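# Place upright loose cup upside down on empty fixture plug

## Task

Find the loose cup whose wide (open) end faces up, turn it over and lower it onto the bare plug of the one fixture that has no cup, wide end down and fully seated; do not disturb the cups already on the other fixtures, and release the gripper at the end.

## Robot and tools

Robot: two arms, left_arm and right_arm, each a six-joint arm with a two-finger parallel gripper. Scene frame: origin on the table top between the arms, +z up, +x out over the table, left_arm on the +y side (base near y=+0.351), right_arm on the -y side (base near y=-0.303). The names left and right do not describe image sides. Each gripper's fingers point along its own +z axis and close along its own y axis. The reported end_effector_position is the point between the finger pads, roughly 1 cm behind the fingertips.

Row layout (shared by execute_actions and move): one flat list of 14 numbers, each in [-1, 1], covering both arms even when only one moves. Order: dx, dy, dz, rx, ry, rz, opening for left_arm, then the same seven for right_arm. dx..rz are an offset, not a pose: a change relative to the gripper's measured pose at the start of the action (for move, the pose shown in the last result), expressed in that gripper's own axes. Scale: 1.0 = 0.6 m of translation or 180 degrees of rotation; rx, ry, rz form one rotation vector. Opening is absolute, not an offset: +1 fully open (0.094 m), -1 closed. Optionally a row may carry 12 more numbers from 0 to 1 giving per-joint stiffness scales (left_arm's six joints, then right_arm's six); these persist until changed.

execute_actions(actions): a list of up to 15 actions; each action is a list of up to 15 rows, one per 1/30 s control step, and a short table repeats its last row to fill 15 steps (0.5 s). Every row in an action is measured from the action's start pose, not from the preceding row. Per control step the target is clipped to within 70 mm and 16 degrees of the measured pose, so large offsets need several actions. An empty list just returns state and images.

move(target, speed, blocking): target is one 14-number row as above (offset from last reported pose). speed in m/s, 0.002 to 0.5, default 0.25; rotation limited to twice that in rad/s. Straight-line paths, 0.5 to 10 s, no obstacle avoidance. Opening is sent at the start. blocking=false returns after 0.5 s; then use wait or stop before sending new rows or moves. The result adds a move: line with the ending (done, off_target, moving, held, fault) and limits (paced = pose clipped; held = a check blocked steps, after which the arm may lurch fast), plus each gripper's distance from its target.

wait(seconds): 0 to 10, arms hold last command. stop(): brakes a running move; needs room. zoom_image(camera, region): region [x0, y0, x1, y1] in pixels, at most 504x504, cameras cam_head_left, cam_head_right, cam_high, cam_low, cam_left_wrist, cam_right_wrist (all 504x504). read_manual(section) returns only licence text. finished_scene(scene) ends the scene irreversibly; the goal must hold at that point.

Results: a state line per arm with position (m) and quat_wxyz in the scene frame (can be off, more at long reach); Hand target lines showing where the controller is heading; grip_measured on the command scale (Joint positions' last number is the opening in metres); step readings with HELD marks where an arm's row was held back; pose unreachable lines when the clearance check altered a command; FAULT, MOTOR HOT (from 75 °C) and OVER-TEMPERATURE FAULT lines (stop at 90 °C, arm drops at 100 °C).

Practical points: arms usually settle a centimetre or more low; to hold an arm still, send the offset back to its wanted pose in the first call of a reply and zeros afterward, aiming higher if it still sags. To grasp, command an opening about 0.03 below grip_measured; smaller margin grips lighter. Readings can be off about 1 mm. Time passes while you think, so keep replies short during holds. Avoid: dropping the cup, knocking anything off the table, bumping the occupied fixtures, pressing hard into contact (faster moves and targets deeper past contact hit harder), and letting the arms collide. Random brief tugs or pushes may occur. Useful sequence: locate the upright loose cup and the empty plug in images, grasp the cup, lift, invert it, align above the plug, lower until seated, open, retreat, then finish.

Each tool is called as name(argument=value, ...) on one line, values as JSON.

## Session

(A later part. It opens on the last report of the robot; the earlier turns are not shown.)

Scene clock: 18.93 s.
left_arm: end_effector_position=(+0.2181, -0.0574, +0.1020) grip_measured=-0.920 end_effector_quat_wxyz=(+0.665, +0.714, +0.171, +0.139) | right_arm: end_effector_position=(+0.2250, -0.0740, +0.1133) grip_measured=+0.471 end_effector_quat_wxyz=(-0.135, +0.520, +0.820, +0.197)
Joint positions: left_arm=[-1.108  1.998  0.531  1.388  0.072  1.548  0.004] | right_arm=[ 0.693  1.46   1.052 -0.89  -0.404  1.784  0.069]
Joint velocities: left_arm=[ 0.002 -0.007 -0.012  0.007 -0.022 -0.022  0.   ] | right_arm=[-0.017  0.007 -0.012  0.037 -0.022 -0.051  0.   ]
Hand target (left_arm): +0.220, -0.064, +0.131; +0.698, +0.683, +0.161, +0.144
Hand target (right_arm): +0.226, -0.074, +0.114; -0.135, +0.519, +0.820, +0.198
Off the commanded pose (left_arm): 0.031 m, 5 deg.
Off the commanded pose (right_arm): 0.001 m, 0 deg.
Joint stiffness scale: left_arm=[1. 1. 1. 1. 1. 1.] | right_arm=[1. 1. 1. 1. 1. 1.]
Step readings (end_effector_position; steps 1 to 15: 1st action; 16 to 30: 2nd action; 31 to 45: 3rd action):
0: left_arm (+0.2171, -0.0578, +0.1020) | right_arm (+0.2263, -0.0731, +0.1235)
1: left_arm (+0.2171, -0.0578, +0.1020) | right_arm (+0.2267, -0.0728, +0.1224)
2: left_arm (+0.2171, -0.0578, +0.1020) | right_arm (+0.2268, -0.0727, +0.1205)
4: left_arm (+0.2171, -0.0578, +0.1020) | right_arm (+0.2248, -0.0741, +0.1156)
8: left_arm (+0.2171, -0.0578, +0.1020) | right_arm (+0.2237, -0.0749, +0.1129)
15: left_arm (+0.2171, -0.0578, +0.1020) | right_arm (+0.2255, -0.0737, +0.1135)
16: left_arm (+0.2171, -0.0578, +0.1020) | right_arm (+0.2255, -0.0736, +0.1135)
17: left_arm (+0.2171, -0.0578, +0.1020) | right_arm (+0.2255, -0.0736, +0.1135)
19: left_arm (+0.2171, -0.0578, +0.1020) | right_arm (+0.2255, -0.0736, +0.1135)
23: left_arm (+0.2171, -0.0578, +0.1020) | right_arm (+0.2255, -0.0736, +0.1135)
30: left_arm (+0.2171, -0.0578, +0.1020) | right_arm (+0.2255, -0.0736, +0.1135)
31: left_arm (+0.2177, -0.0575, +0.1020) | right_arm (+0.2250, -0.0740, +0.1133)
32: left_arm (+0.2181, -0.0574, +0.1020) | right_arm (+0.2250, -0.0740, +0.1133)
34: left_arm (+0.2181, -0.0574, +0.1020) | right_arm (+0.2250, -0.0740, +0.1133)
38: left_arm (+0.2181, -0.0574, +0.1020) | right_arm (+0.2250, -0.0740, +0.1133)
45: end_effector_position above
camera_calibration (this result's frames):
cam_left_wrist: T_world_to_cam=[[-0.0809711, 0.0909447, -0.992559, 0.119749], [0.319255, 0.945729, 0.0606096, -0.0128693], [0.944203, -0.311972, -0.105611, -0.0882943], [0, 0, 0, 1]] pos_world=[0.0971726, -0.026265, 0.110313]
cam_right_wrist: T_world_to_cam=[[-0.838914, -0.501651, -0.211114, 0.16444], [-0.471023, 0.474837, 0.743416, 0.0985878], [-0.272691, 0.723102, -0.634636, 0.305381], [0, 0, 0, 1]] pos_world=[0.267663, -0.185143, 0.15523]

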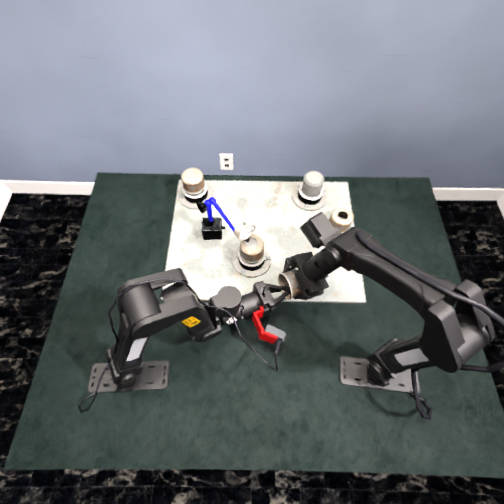

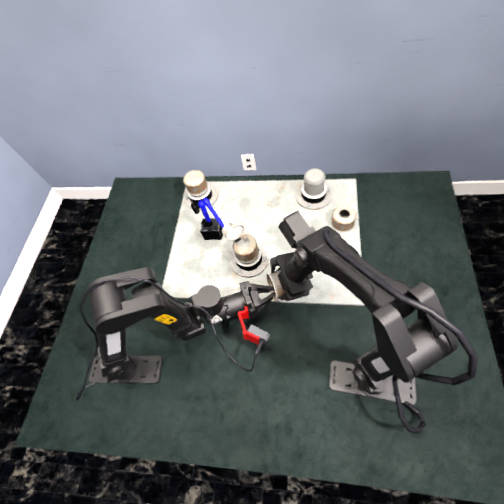

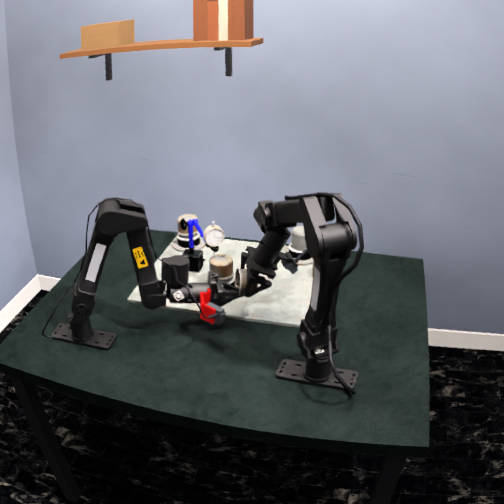

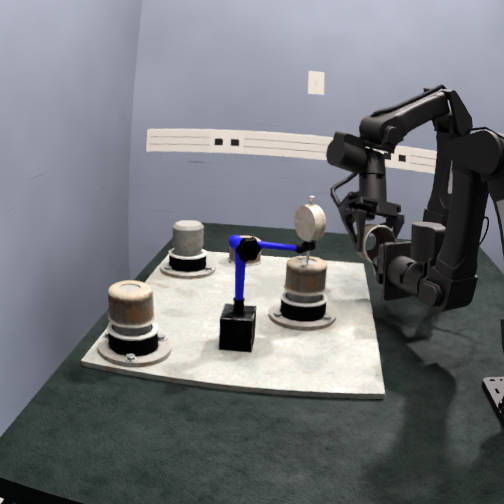

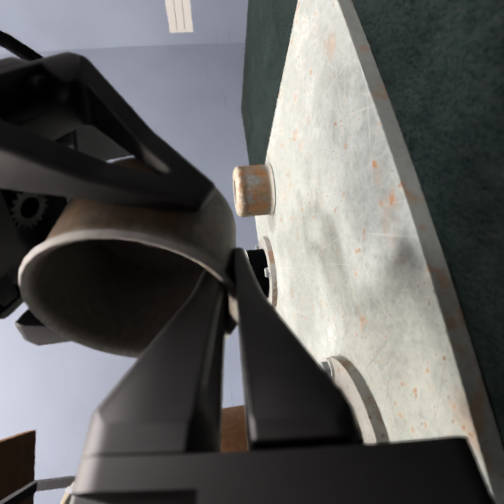

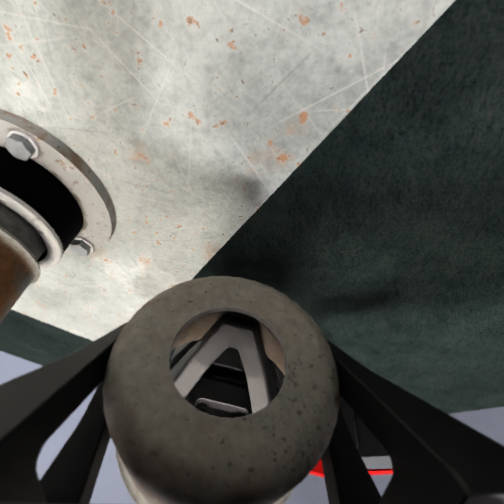

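execute_actions(actions=[[[0,0.02,0,-0.01,0,0,-0.4,0,0,0,0,0,0,0.42]]])

move(target=[0,0.02,-0.04,0,0,0,-0.4,-0.13,0,-0.09,0,0,0,0.42], speed=0.12)

Scene clock: 20.00 s.
left_arm: end_effector_position=(+0.2181, -0.0574, +0.1020) grip_measured=-0.402 end_effector_quat_wxyz=(+0.665, +0.714, +0.171, +0.139) | right_arm: end_effector_position=(+0.2257, -0.0748, +0.1129) grip_measured=+0.471 end_effector_quat_wxyz=(-0.132, +0.520, +0.821, +0.196)
Joint positions: left_arm=[-1.108  1.998  0.531  1.388  0.072  1.548  0.028] | right_arm=[ 0.693  1.46   1.052 -0.89  -0.397  1.784  0.069]
Joint velocities: left_arm=[ 0.002 -0.012 -0.007 -0.037 -0.022 -0.081  0.   ] | right_arm=[-0.007  0.012 -0.002 -0.037 -0.022  0.022 -0.001]
Hand target (left_arm): +0.219, -0.058, +0.114; +0.676, +0.704, +0.168, +0.141
Hand target (right_arm): +0.225, -0.074, +0.113; -0.135, +0.520, +0.820, +0.197
Off the commanded pose (left_arm): 0.012 m, 2 deg.
Off the commanded pose (right_arm): 0.001 m, 0 deg.
Joint stiffness scale: left_arm=[1. 1. 1. 1. 1. 1.] | right_arm=[1. 1. 1. 1. 1. 1.]
Step readings (end_effector_position):
0: left_arm (+0.2181, -0.0574, +0.1020) | right_arm (+0.2250, -0.0740, +0.1133)
1: left_arm (+0.2181, -0.0573, +0.1017) | right_arm (+0.2252, -0.0741, +0.1133)
2: left_arm (+0.2181, -0.0573, +0.1018) | right_arm (+0.2253, -0.0743, +0.1132)
4: left_arm (+0.2181, -0.0574, +0.1020) | right_arm (+0.2255, -0.0745, +0.1131)
8: left_arm (+0.2181, -0.0574, +0.1020) | right_arm (+0.2257, -0.0747, +0.1130)
15: end_effector_position above
camera_calibration (this result's frames):
cam_left_wrist: T_world_to_cam=[[-0.0809711, 0.0909447, -0.992559, 0.119749], [0.319255, 0.945729, 0.0606096, -0.0128693], [0.944203, -0.311972, -0.105611, -0.0882943], [0, 0, 0, 1]] pos_world=[0.0971726, -0.026265, 0.110313]
cam_right_wrist: T_world_to_cam=[[-0.839046, -0.501276, -0.211481, 0.164628], [-0.4728, 0.479485, 0.739293, 0.10084], [-0.269188, 0.720289, -0.639313, 0.30541], [0, 0, 0, 1]] pos_world=[0.26802, -0.18581, 0.155518]

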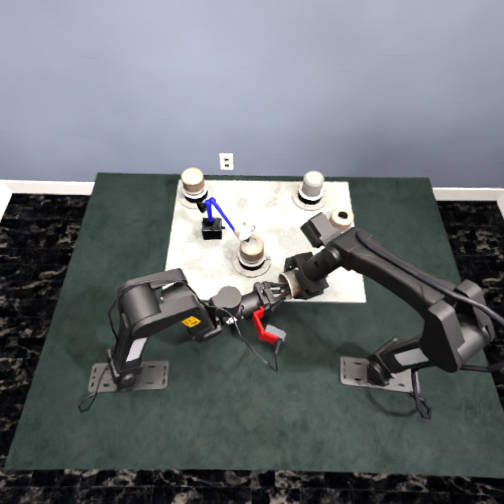

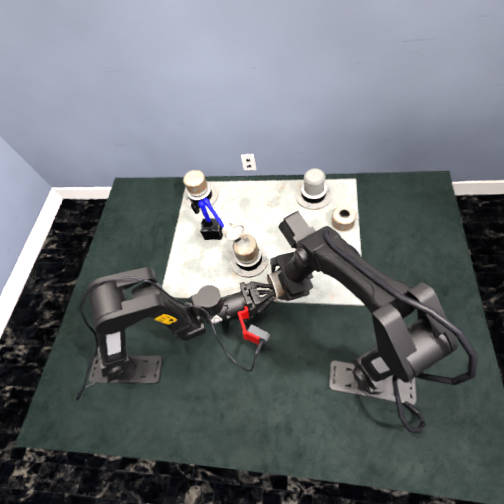

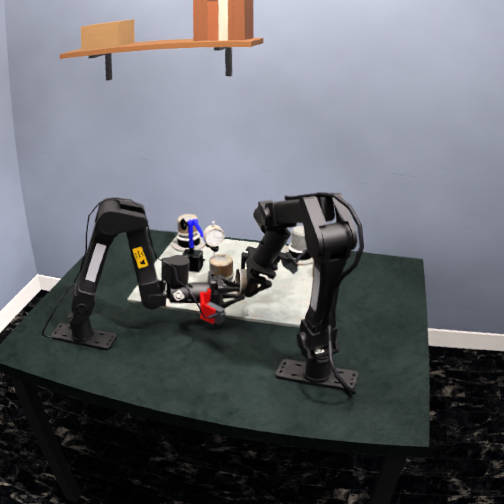

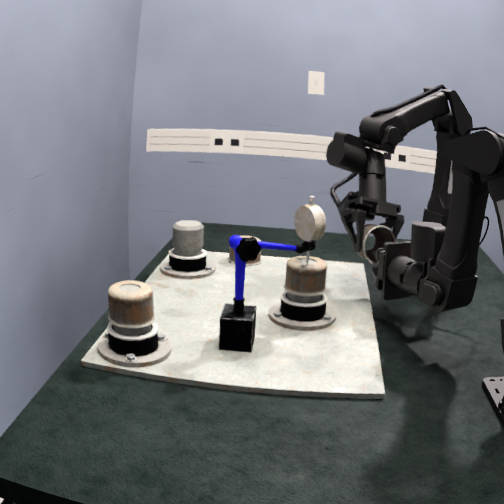

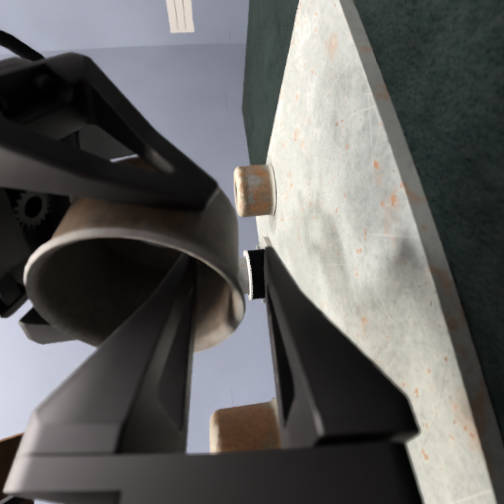

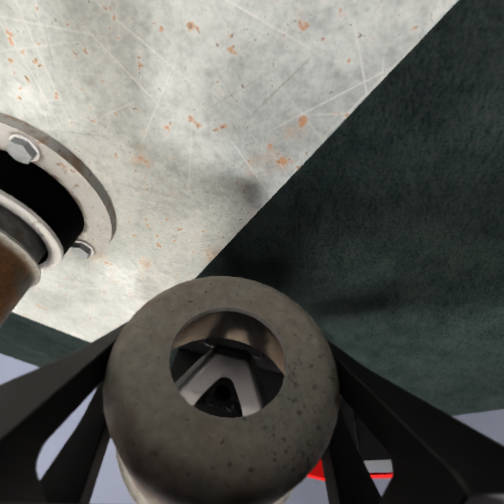

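Scene clock: 21.37 s.
left_arm: end_effector_position=(+0.2082, -0.0398, +0.1100) grip_measured=-0.402 end_effector_quat_wxyz=(+0.662, +0.716, +0.171, +0.139) | right_arm: end_effector_position=(+0.2545, -0.1646, +0.1173) grip_measured=+0.471 end_effector_quat_wxyz=(-0.130, +0.525, +0.822, +0.181)
Joint positions: left_arm=[-1.108  1.907  0.45   1.372  0.072  1.55   0.028] | right_arm=[ 0.336  1.476  1.102 -1.108 -0.441  1.399  0.069]
Joint velocities: left_arm=[ 0.007 -0.002  0.007 -0.037 -0.007 -0.051  0.   ] | right_arm=[ 0.002  0.007  0.012  0.022  0.037  0.007 -0.   ]
Hand target (left_arm): +0.209, -0.037, +0.116; +0.665, +0.714, +0.171, +0.139
Hand target (right_arm): +0.260, -0.162, +0.127; -0.132, +0.520, +0.821, +0.193
Off the commanded pose (left_arm): 0.007 m, 0 deg.
Off the commanded pose (right_arm): 0.012 m, 2 deg.
Joint stiffness scale: left_arm=[1. 1. 1. 1. 1. 1.] | right_arm=[1. 1. 1. 1. 1. 1.]
move: off_target (right_arm)
camera_calibration (this result's frames):
cam_left_wrist: T_world_to_cam=[[-0.0829392, 0.0975343, -0.99177, 0.125862], [0.319499, 0.945268, 0.0662422, -0.0274609], [0.94395, -0.311376, -0.109562, -0.0721516], [0, 0, 0, 1]] pos_world=[0.0873202, -0.00878422, 0.118741]
cam_right_wrist: T_world_to_cam=[[-0.843211, -0.504781, -0.184908, 0.142026], [-0.461085, 0.502246, 0.731539, 0.155989], [-0.276398, 0.7021, -0.656247, 0.381476], [0, 0, 0, 1]] pos_world=[0.297121, -0.274487, 0.162493]

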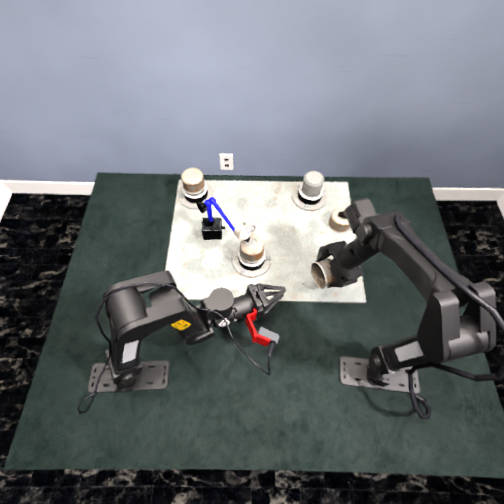

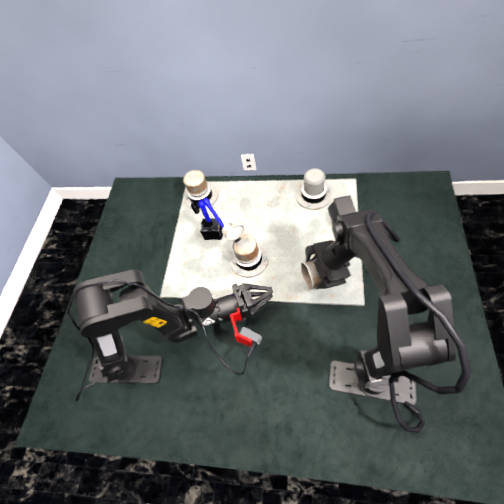

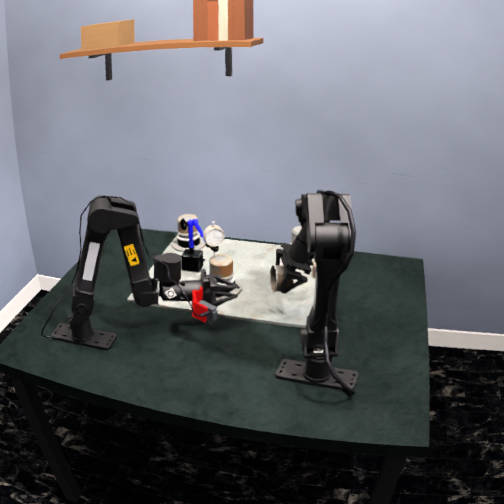

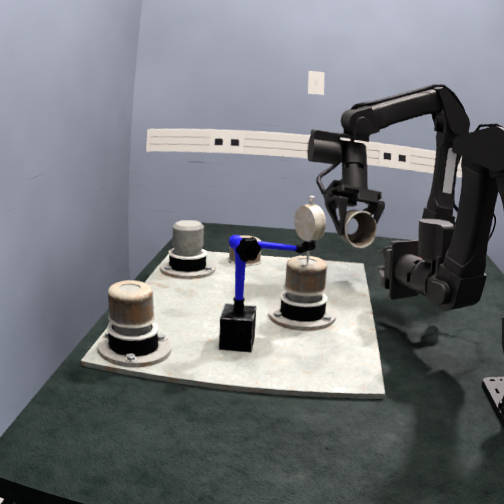

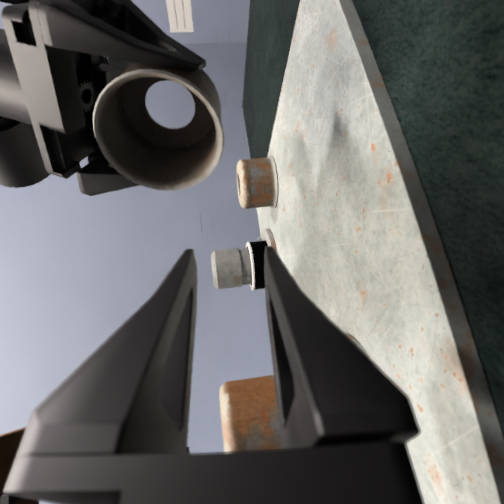

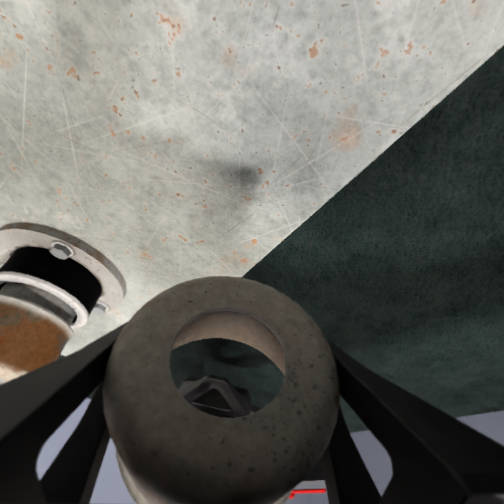

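move(target=[0,0.02,0,-0.01,0,0,1,-0.203,0.57,-0.162,-0.135,-0.455,-0.392,0.42], speed=0.25)

zoom_image(camera="cam_low", region=[140, 160, 260, 280])

zoom_image(camera="cam_left_wrist", region=[120, 180, 280, 340])

Scene clock: 26.77 s.
left_arm: end_effector_position=(+0.2082, -0.0398, +0.1099) grip_measured=+1.000 end_effector_quat_wxyz=(+0.662, +0.717, +0.171, +0.139) | right_arm: end_effector_position=(+0.6044, -0.1688, +0.1832) grip_measured=+0.472 end_effector_quat_wxyz=(+0.583, +0.001, +0.812, +0.003)
Joint positions: left_arm=[-1.108  1.907  0.45   1.372  0.072  1.55   0.094] | right_arm=[0.399 2.039 1.432 0.267 0.285 0.105 0.069]
Joint velocities: left_arm=[-0.017 -0.012 -0.007 -0.022  0.022 -0.081  0.   ] | right_arm=[ 0.002  0.007 -0.017  0.022 -0.022 -0.007 -0.   ]
Hand target (left_arm): +0.209, -0.041, +0.122; +0.673, +0.706, +0.169, +0.141
Hand target (right_arm): +0.615, -0.171, +0.214; +0.617, +0.009, +0.787, +0.010
Off the commanded pose (left_arm): 0.012 m, 2 deg.
Off the commanded pose (right_arm): 0.031 m, 5 deg.
Joint stiffness scale: left_arm=[1. 1. 1. 1. 1. 1.] | right_arm=[1. 1. 1. 1. 1. 1.]
move: off_target (left_arm, right_arm)
camera_calibration (this result's frames):
cam_left_wrist: T_world_to_cam=[[-0.0827808, 0.0980274, -0.991735, 0.125751], [0.319519, 0.945225, 0.0667597, -0.0275229], [0.943957, -0.311352, -0.109568, -0.0721558], [0, 0, 0, 1]] pos_world=[0.0873158, -0.00877752, 0.118643]
cam_right_wrist: T_world_to_cam=[[0.0159193, -0.99098, 0.133063, -0.212439], [-0.693818, -0.106775, -0.712191, 0.573495], [0.719974, -0.080984, -0.689259, -0.203943], [0, 0, 0, 1]] pos_world=[0.548117, -0.165804, 0.296136]

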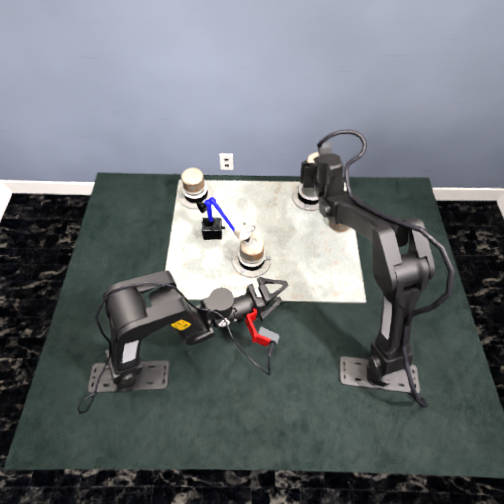

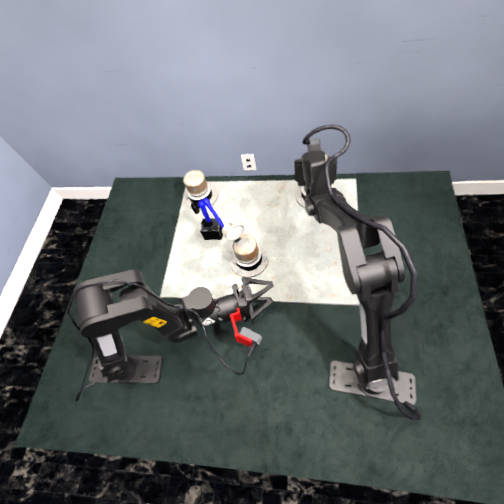

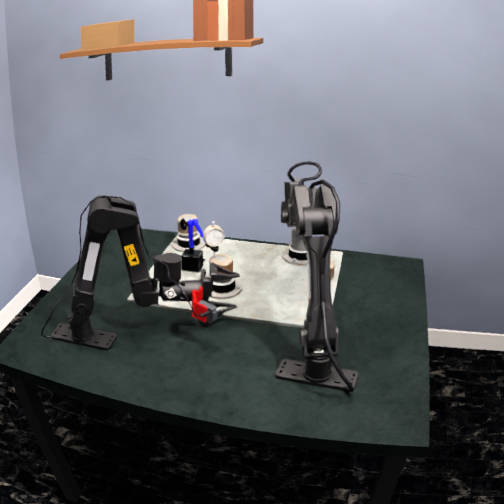

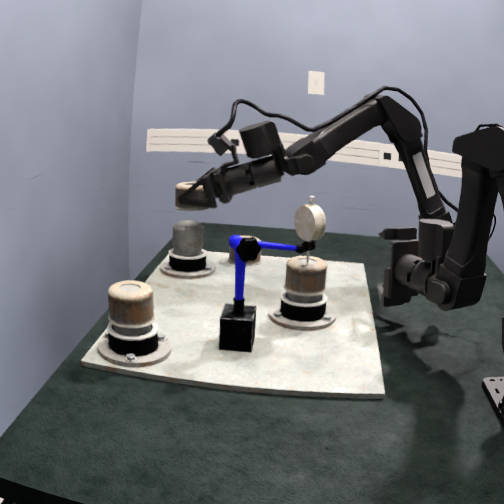

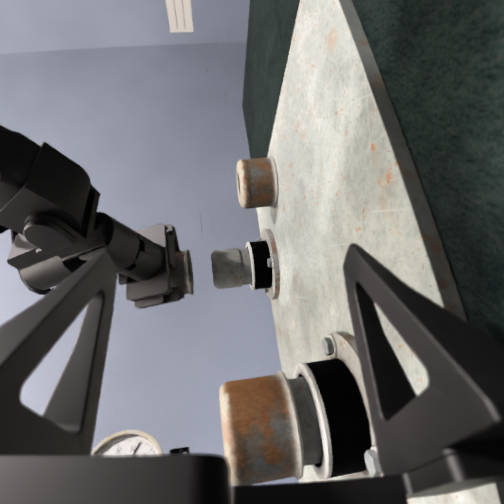

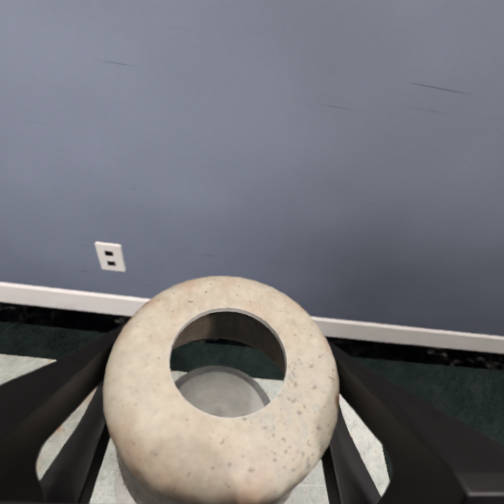

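Region (140, 160, 260, 280) of cam_low's 504x504 image, scaled by 4.200, with more detail than that image has.

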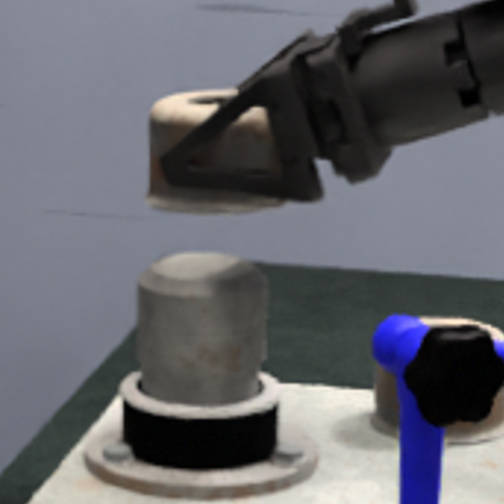

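Region (120, 180, 280, 340) of cam_left_wrist's 504x504 image, scaled by 3.150, with more detail than that image has.

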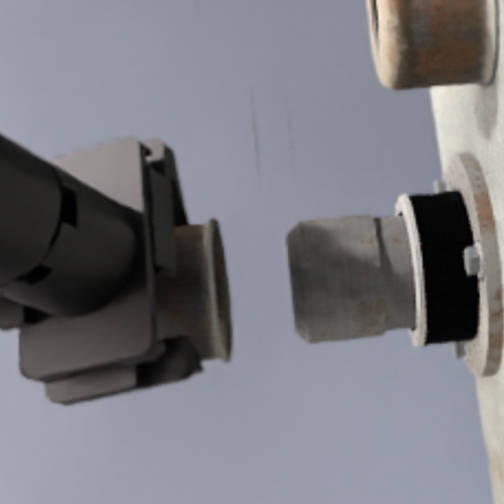

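move(target=[0,0.02,0,-0.01,0,0,1,0.022,-0.008,0.025,0,-0.025,0,0.42], speed=0.04)

zoom_image(camera="cam_low", region=[140, 160, 260, 280])

zoom_image(camera="cam_left_wrist", region=[120, 180, 280, 340])

Scene clock: 29.90 s.
left_arm: end_effector_position=(+0.2082, -0.0398, +0.1099) grip_measured=+1.000 end_effector_quat_wxyz=(+0.662, +0.717, +0.171, +0.139) | right_arm: end_effector_position=(+0.6094, -0.1663, +0.1535) grip_measured=+0.472 end_effector_quat_wxyz=(+0.593, -0.006, +0.805, +0.003)
Joint positions: left_arm=[-1.108  1.907  0.45   1.372  0.072  1.55   0.094] | right_arm=[0.399 2.106 1.381 0.412 0.28  0.086 0.069]
Joint velocities: left_arm=[-0.012  0.012  0.017  0.007  0.022 -0.007  0.   ] | right_arm=[ 0.002 -0.012 -0.002  0.051 -0.022  0.007  0.   ]
Hand target (left_arm): +0.209, -0.041, +0.122; +0.673, +0.706, +0.169, +0.141
Hand target (right_arm): +0.614, -0.174, +0.166; +0.614, +0.001, +0.789, +0.003
Off the commanded pose (left_arm): 0.012 m, 2 deg.
Off the commanded pose (right_arm): 0.015 m, 3 deg.
Joint stiffness scale: left_arm=[1. 1. 1. 1. 1. 1.] | right_arm=[1. 1. 1. 1. 1. 1.]
move: off_target (left_arm, right_arm)
camera_calibration (this result's frames):
cam_left_wrist: T_world_to_cam=[[-0.0827808, 0.0980274, -0.991735, 0.125751], [0.319519, 0.945225, 0.0667597, -0.0275229], [0.943957, -0.311352, -0.109568, -0.0721558], [0, 0, 0, 1]] pos_world=[0.0873158, -0.00877752, 0.118643]
cam_right_wrist: T_world_to_cam=[[0.0229851, -0.989576, 0.142168, -0.211592], [-0.674777, -0.120284, -0.728154, 0.544643], [0.737664, -0.0791952, -0.670507, -0.241181], [0, 0, 0, 1]] pos_world=[0.550287, -0.162975, 0.264952]

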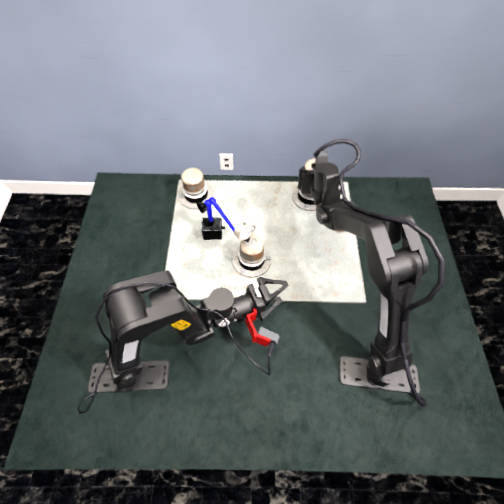

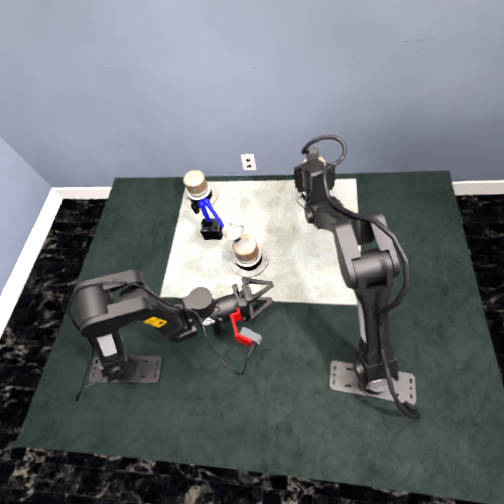

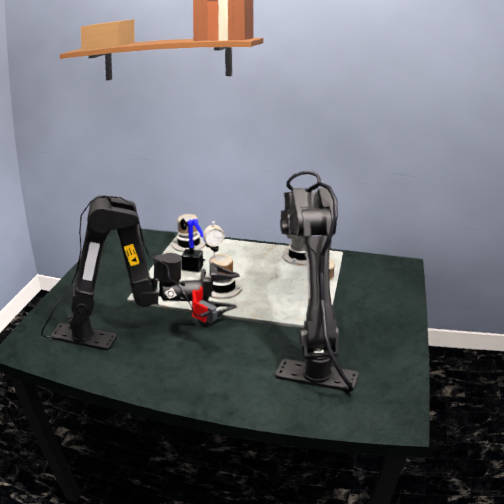

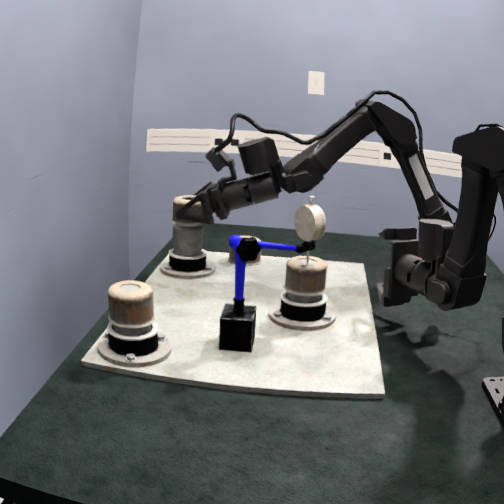

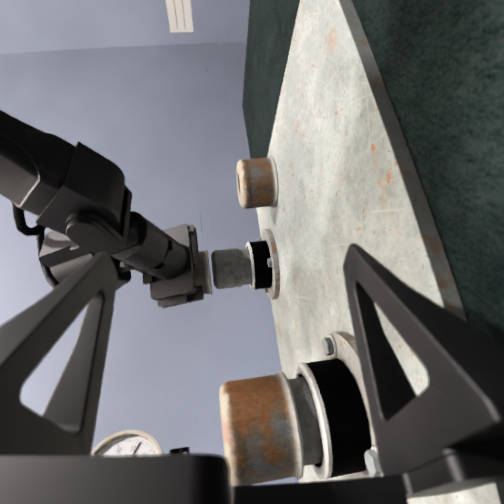

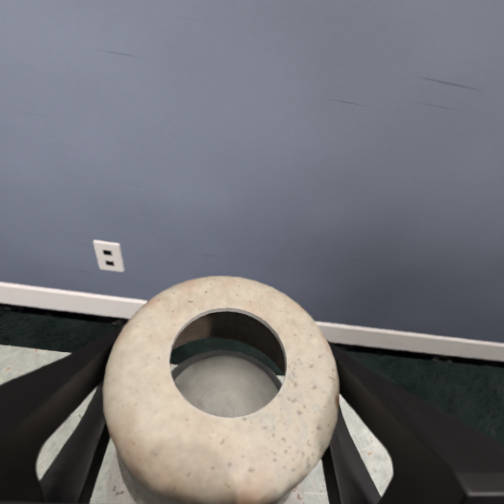

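Region (140, 160, 260, 280) of cam_low's 504x504 image, scaled by 4.200, with more detail than that image has.

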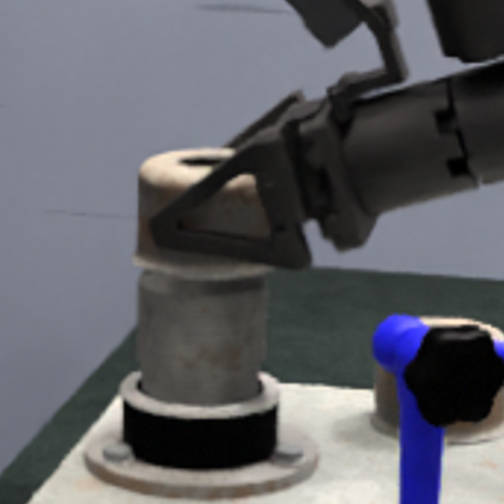

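Region (120, 180, 280, 340) of cam_left_wrist's 504x504 image, scaled by 3.150, with more detail than that image has.

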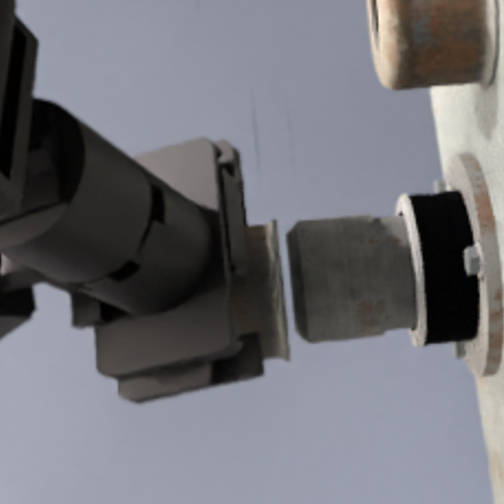

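Waist stiction; command a larger y step.

execute_actions(actions=[[[0,0.02,0,-0.01,0,0,1,-0.02,-0.022,0.001,0,-0.017,0,0.42]]])

Scene clock: 30.83 s.
left_arm: end_effector_position=(+0.2082, -0.0398, +0.1099) grip_measured=+1.000 end_effector_quat_wxyz=(+0.662, +0.717, +0.171, +0.139) | right_arm: end_effector_position=(+0.6108, -0.1770, +0.1505) grip_measured=+0.472 end_effector_quat_wxyz=(+0.593, -0.009, +0.805, -0.001)
Joint positions: left_arm=[-1.108  1.907  0.45   1.372  0.072  1.55   0.094] | right_arm=[0.376 2.106 1.366 0.429 0.259 0.07  0.069]
Joint velocities: left_arm=[-0.012 -0.002  0.007  0.007  0.051  0.007  0.   ] | right_arm=[-0.002  0.007  0.002 -0.066 -0.081  0.022 -0.001]
Hand target (left_arm): +0.209, -0.041, +0.122; +0.673, +0.706, +0.169, +0.141
Hand target (right_arm): +0.613, -0.179, +0.165; +0.614, -0.006, +0.789, +0.003
Off the commanded pose (left_arm): 0.012 m, 2 deg.
Off the commanded pose (right_arm): 0.015 m, 3 deg.
Joint stiffness scale: left_arm=[1. 1. 1. 1. 1. 1.] | right_arm=[1. 1. 1. 1. 1. 1.]
Step readings (end_effector_position):
0: left_arm (+0.2082, -0.0398, +0.1099) | right_arm (+0.6099, -0.1662, +0.1551)
1: left_arm (+0.2082, -0.0398, +0.1099) | right_arm (+0.6099, -0.1665, +0.1547)
2: left_arm (+0.2082, -0.0398, +0.1099) | right_arm (+0.6099, -0.1670, +0.1542)
4: left_arm (+0.2082, -0.0398, +0.1099) | right_arm (+0.6101, -0.1702, +0.1526)
8: left_arm (+0.2082, -0.0398, +0.1099) | right_arm (+0.6106, -0.1769, +0.1502)
15: end_effector_position above
camera_calibration (this result's frames):
cam_left_wrist: T_world_to_cam=[[-0.0827808, 0.0980274, -0.991735, 0.125751], [0.319519, 0.945225, 0.0667597, -0.0275229], [0.943957, -0.311352, -0.109568, -0.0721558], [0, 0, 0, 1]] pos_world=[0.0873158, -0.00877752, 0.118643]
cam_right_wrist: T_world_to_cam=[[0.0239202, -0.98831, 0.150567, -0.223339], [-0.673993, -0.127177, -0.727708, 0.540469], [0.73835, -0.084074, -0.669156, -0.246535], [0, 0, 0, 1]] pos_world=[0.551644, -0.17272, 0.26196]

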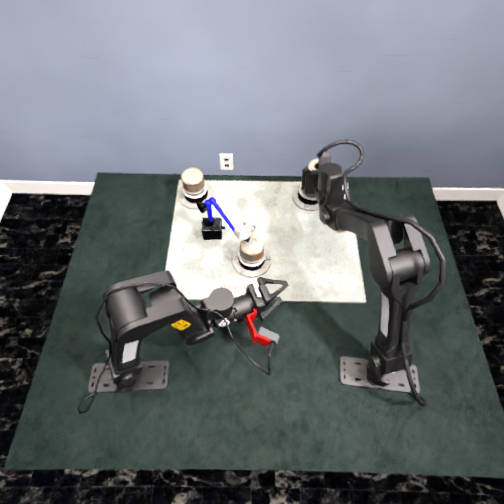

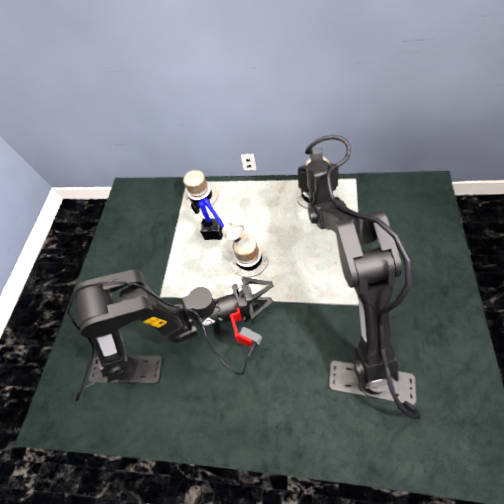

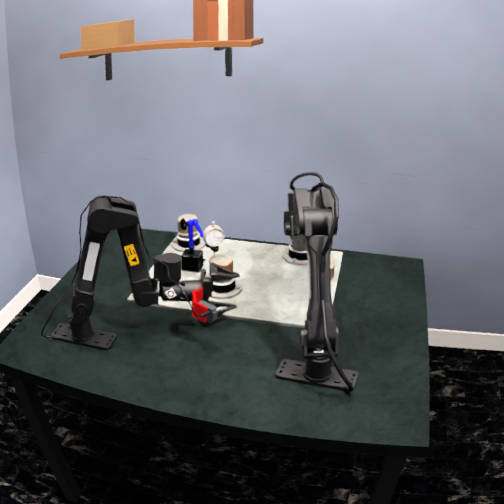

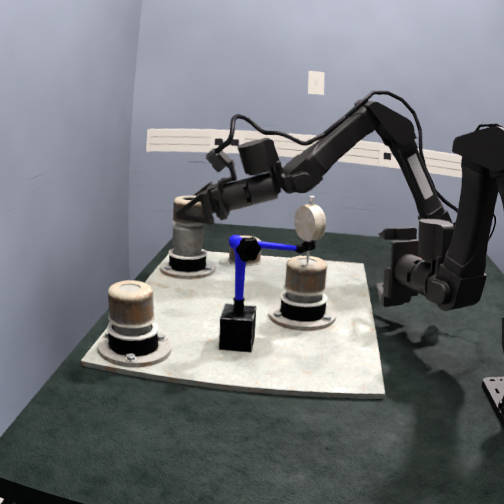

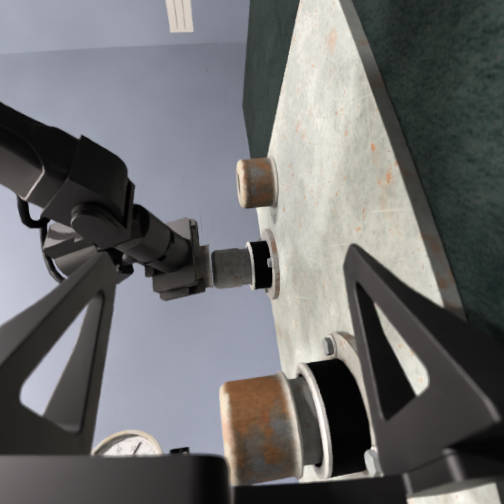

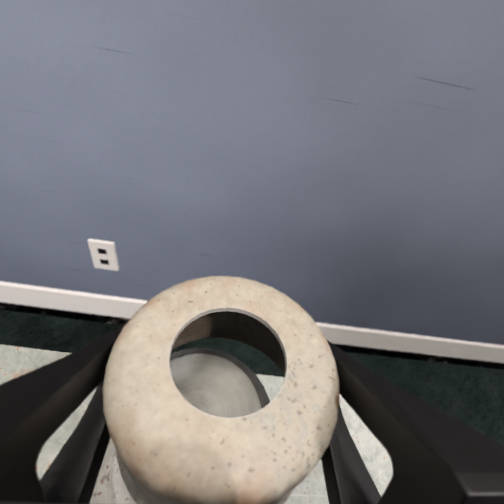

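Overshot; kick back then settle.

execute_actions(actions=[[[0,0.02,0,-0.01,0,0,1,-0.024,0.022,0.001,0,-0.017,0,0.42],[0,0.02,0,-0.01,0,0,1,-0.024,0.022,0.001,0,-0.017,0,0.42],[0,0.02,0,-0.01,0,0,1,-0.024,0.022,0.001,0,-0.017,0,0.42],[0,0.02,0,-0.01,0,0,1,-0.024,0.013,0.001,0,-0.017,0,0.42]]])

zoom_image(camera="cam_low", region=[140, 160, 260, 280])

zoom_image(camera="cam_left_wrist", region=[120, 180, 280, 340])

Scene clock: 32.30 s.
left_arm: end_effector_position=(+0.2082, -0.0398, +0.1099) grip_measured=+1.000 end_effector_quat_wxyz=(+0.662, +0.717, +0.171, +0.139) | right_arm: end_effector_position=(+0.6098, -0.1718, +0.1441) grip_measured=+0.472 end_effector_quat_wxyz=(+0.590, -0.012, +0.807, -0.003)
Joint positions: left_arm=[-1.108  1.907  0.45   1.372  0.072  1.55   0.094] | right_arm=[0.388 2.118 1.366 0.431 0.27  0.068 0.069]
Joint velocities: left_arm=[-0.012  0.002  0.002 -0.022  0.066 -0.007  0.   ] | right_arm=[ 0.012 -0.012 -0.012  0.007 -0.022 -0.066 -0.   ]
Hand target (left_arm): +0.209, -0.041, +0.122; +0.673, +0.706, +0.169, +0.141
Hand target (right_arm): +0.615, -0.169, +0.164; +0.614, -0.009, +0.789, +0.000
Off the commanded pose (left_arm): 0.012 m, 2 deg.
Off the commanded pose (right_arm): 0.021 m, 4 deg.
Joint stiffness scale: left_arm=[1. 1. 1. 1. 1. 1.] | right_arm=[1. 1. 1. 1. 1. 1.]
Step readings (end_effector_position):
0: left_arm (+0.2082, -0.0398, +0.1099) | right_arm (+0.6108, -0.1767, +0.1506)
1: left_arm (+0.2082, -0.0398, +0.1099) | right_arm (+0.6107, -0.1764, +0.1500)
2: left_arm (+0.2082, -0.0398, +0.1099) | right_arm (+0.6106, -0.1761, +0.1494)
4: left_arm (+0.2082, -0.0398, +0.1099) | right_arm (+0.6101, -0.1735, +0.1472)
8: left_arm (+0.2082, -0.0398, +0.1099) | right_arm (+0.6098, -0.1717, +0.1441)
15: end_effector_position above
camera_calibration (this result's frames):
cam_left_wrist: T_world_to_cam=[[-0.0827808, 0.0980274, -0.991735, 0.125751], [0.319519, 0.945225, 0.0667597, -0.0275229], [0.943957, -0.311352, -0.109568, -0.0721558], [0, 0, 0, 1]] pos_world=[0.0873158, -0.00877752, 0.118643]
cam_right_wrist: T_world_to_cam=[[0.0272654, -0.986959, 0.158644, -0.220179], [-0.680158, -0.134619, -0.720598, 0.537222], [0.732558, -0.0882557, -0.674959, -0.245998], [0, 0, 0, 1]] pos_world=[0.551607, -0.166698, 0.256012]

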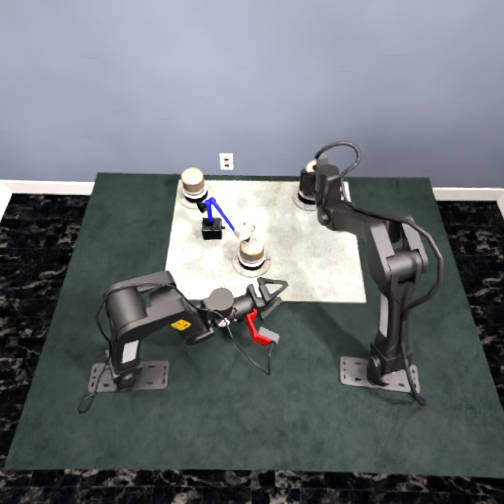

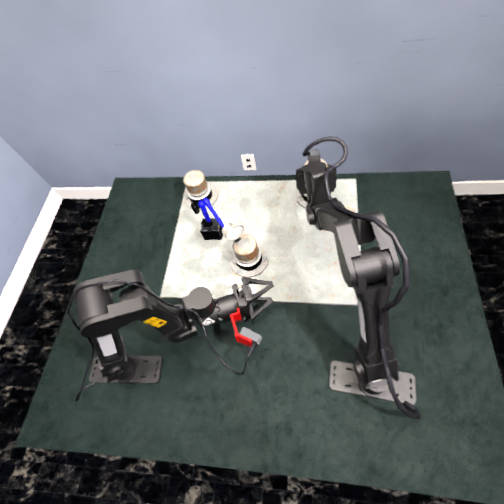

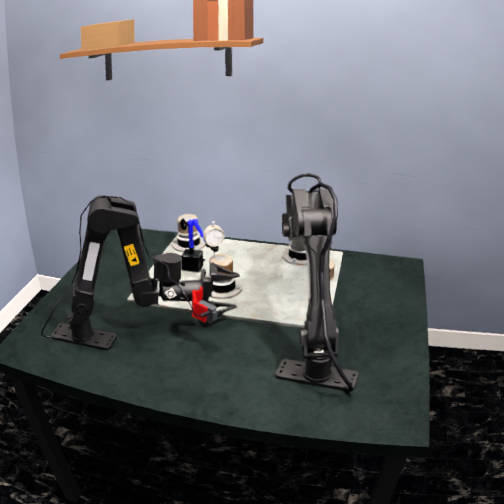

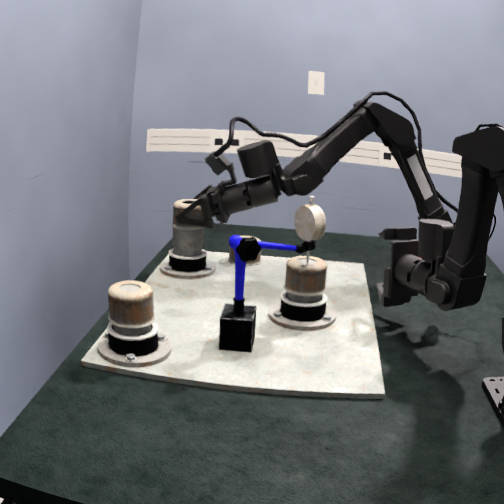

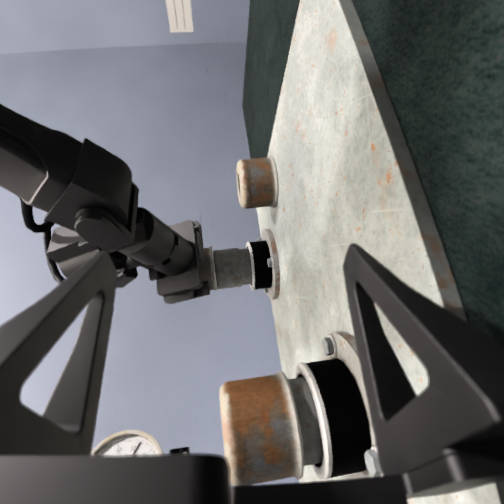

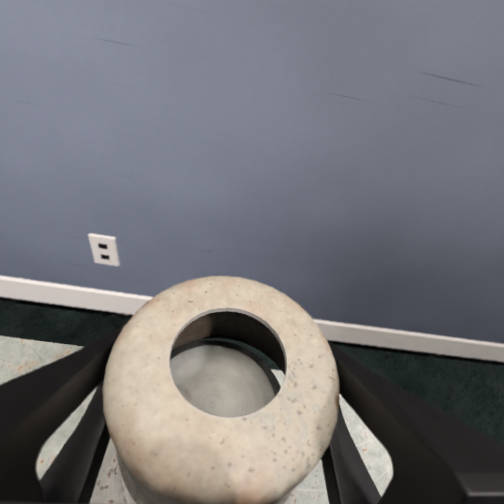

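Region (140, 160, 260, 280) of cam_low's 504x504 image, scaled by 4.200, with more detail than that image has.

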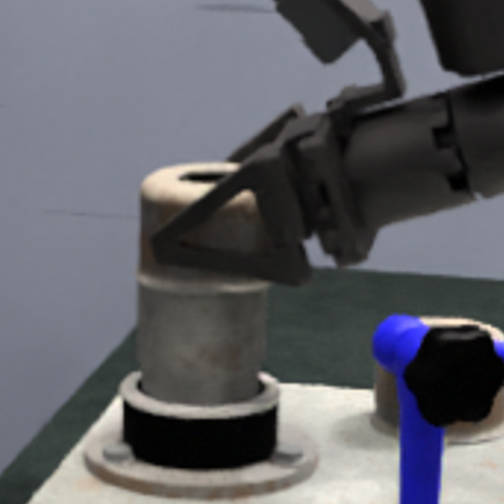

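Region (120, 180, 280, 340) of cam_left_wrist's 504x504 image, scaled by 3.150, with more detail than that image has.

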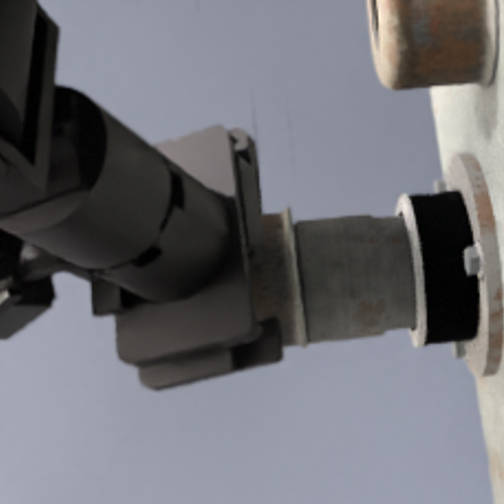

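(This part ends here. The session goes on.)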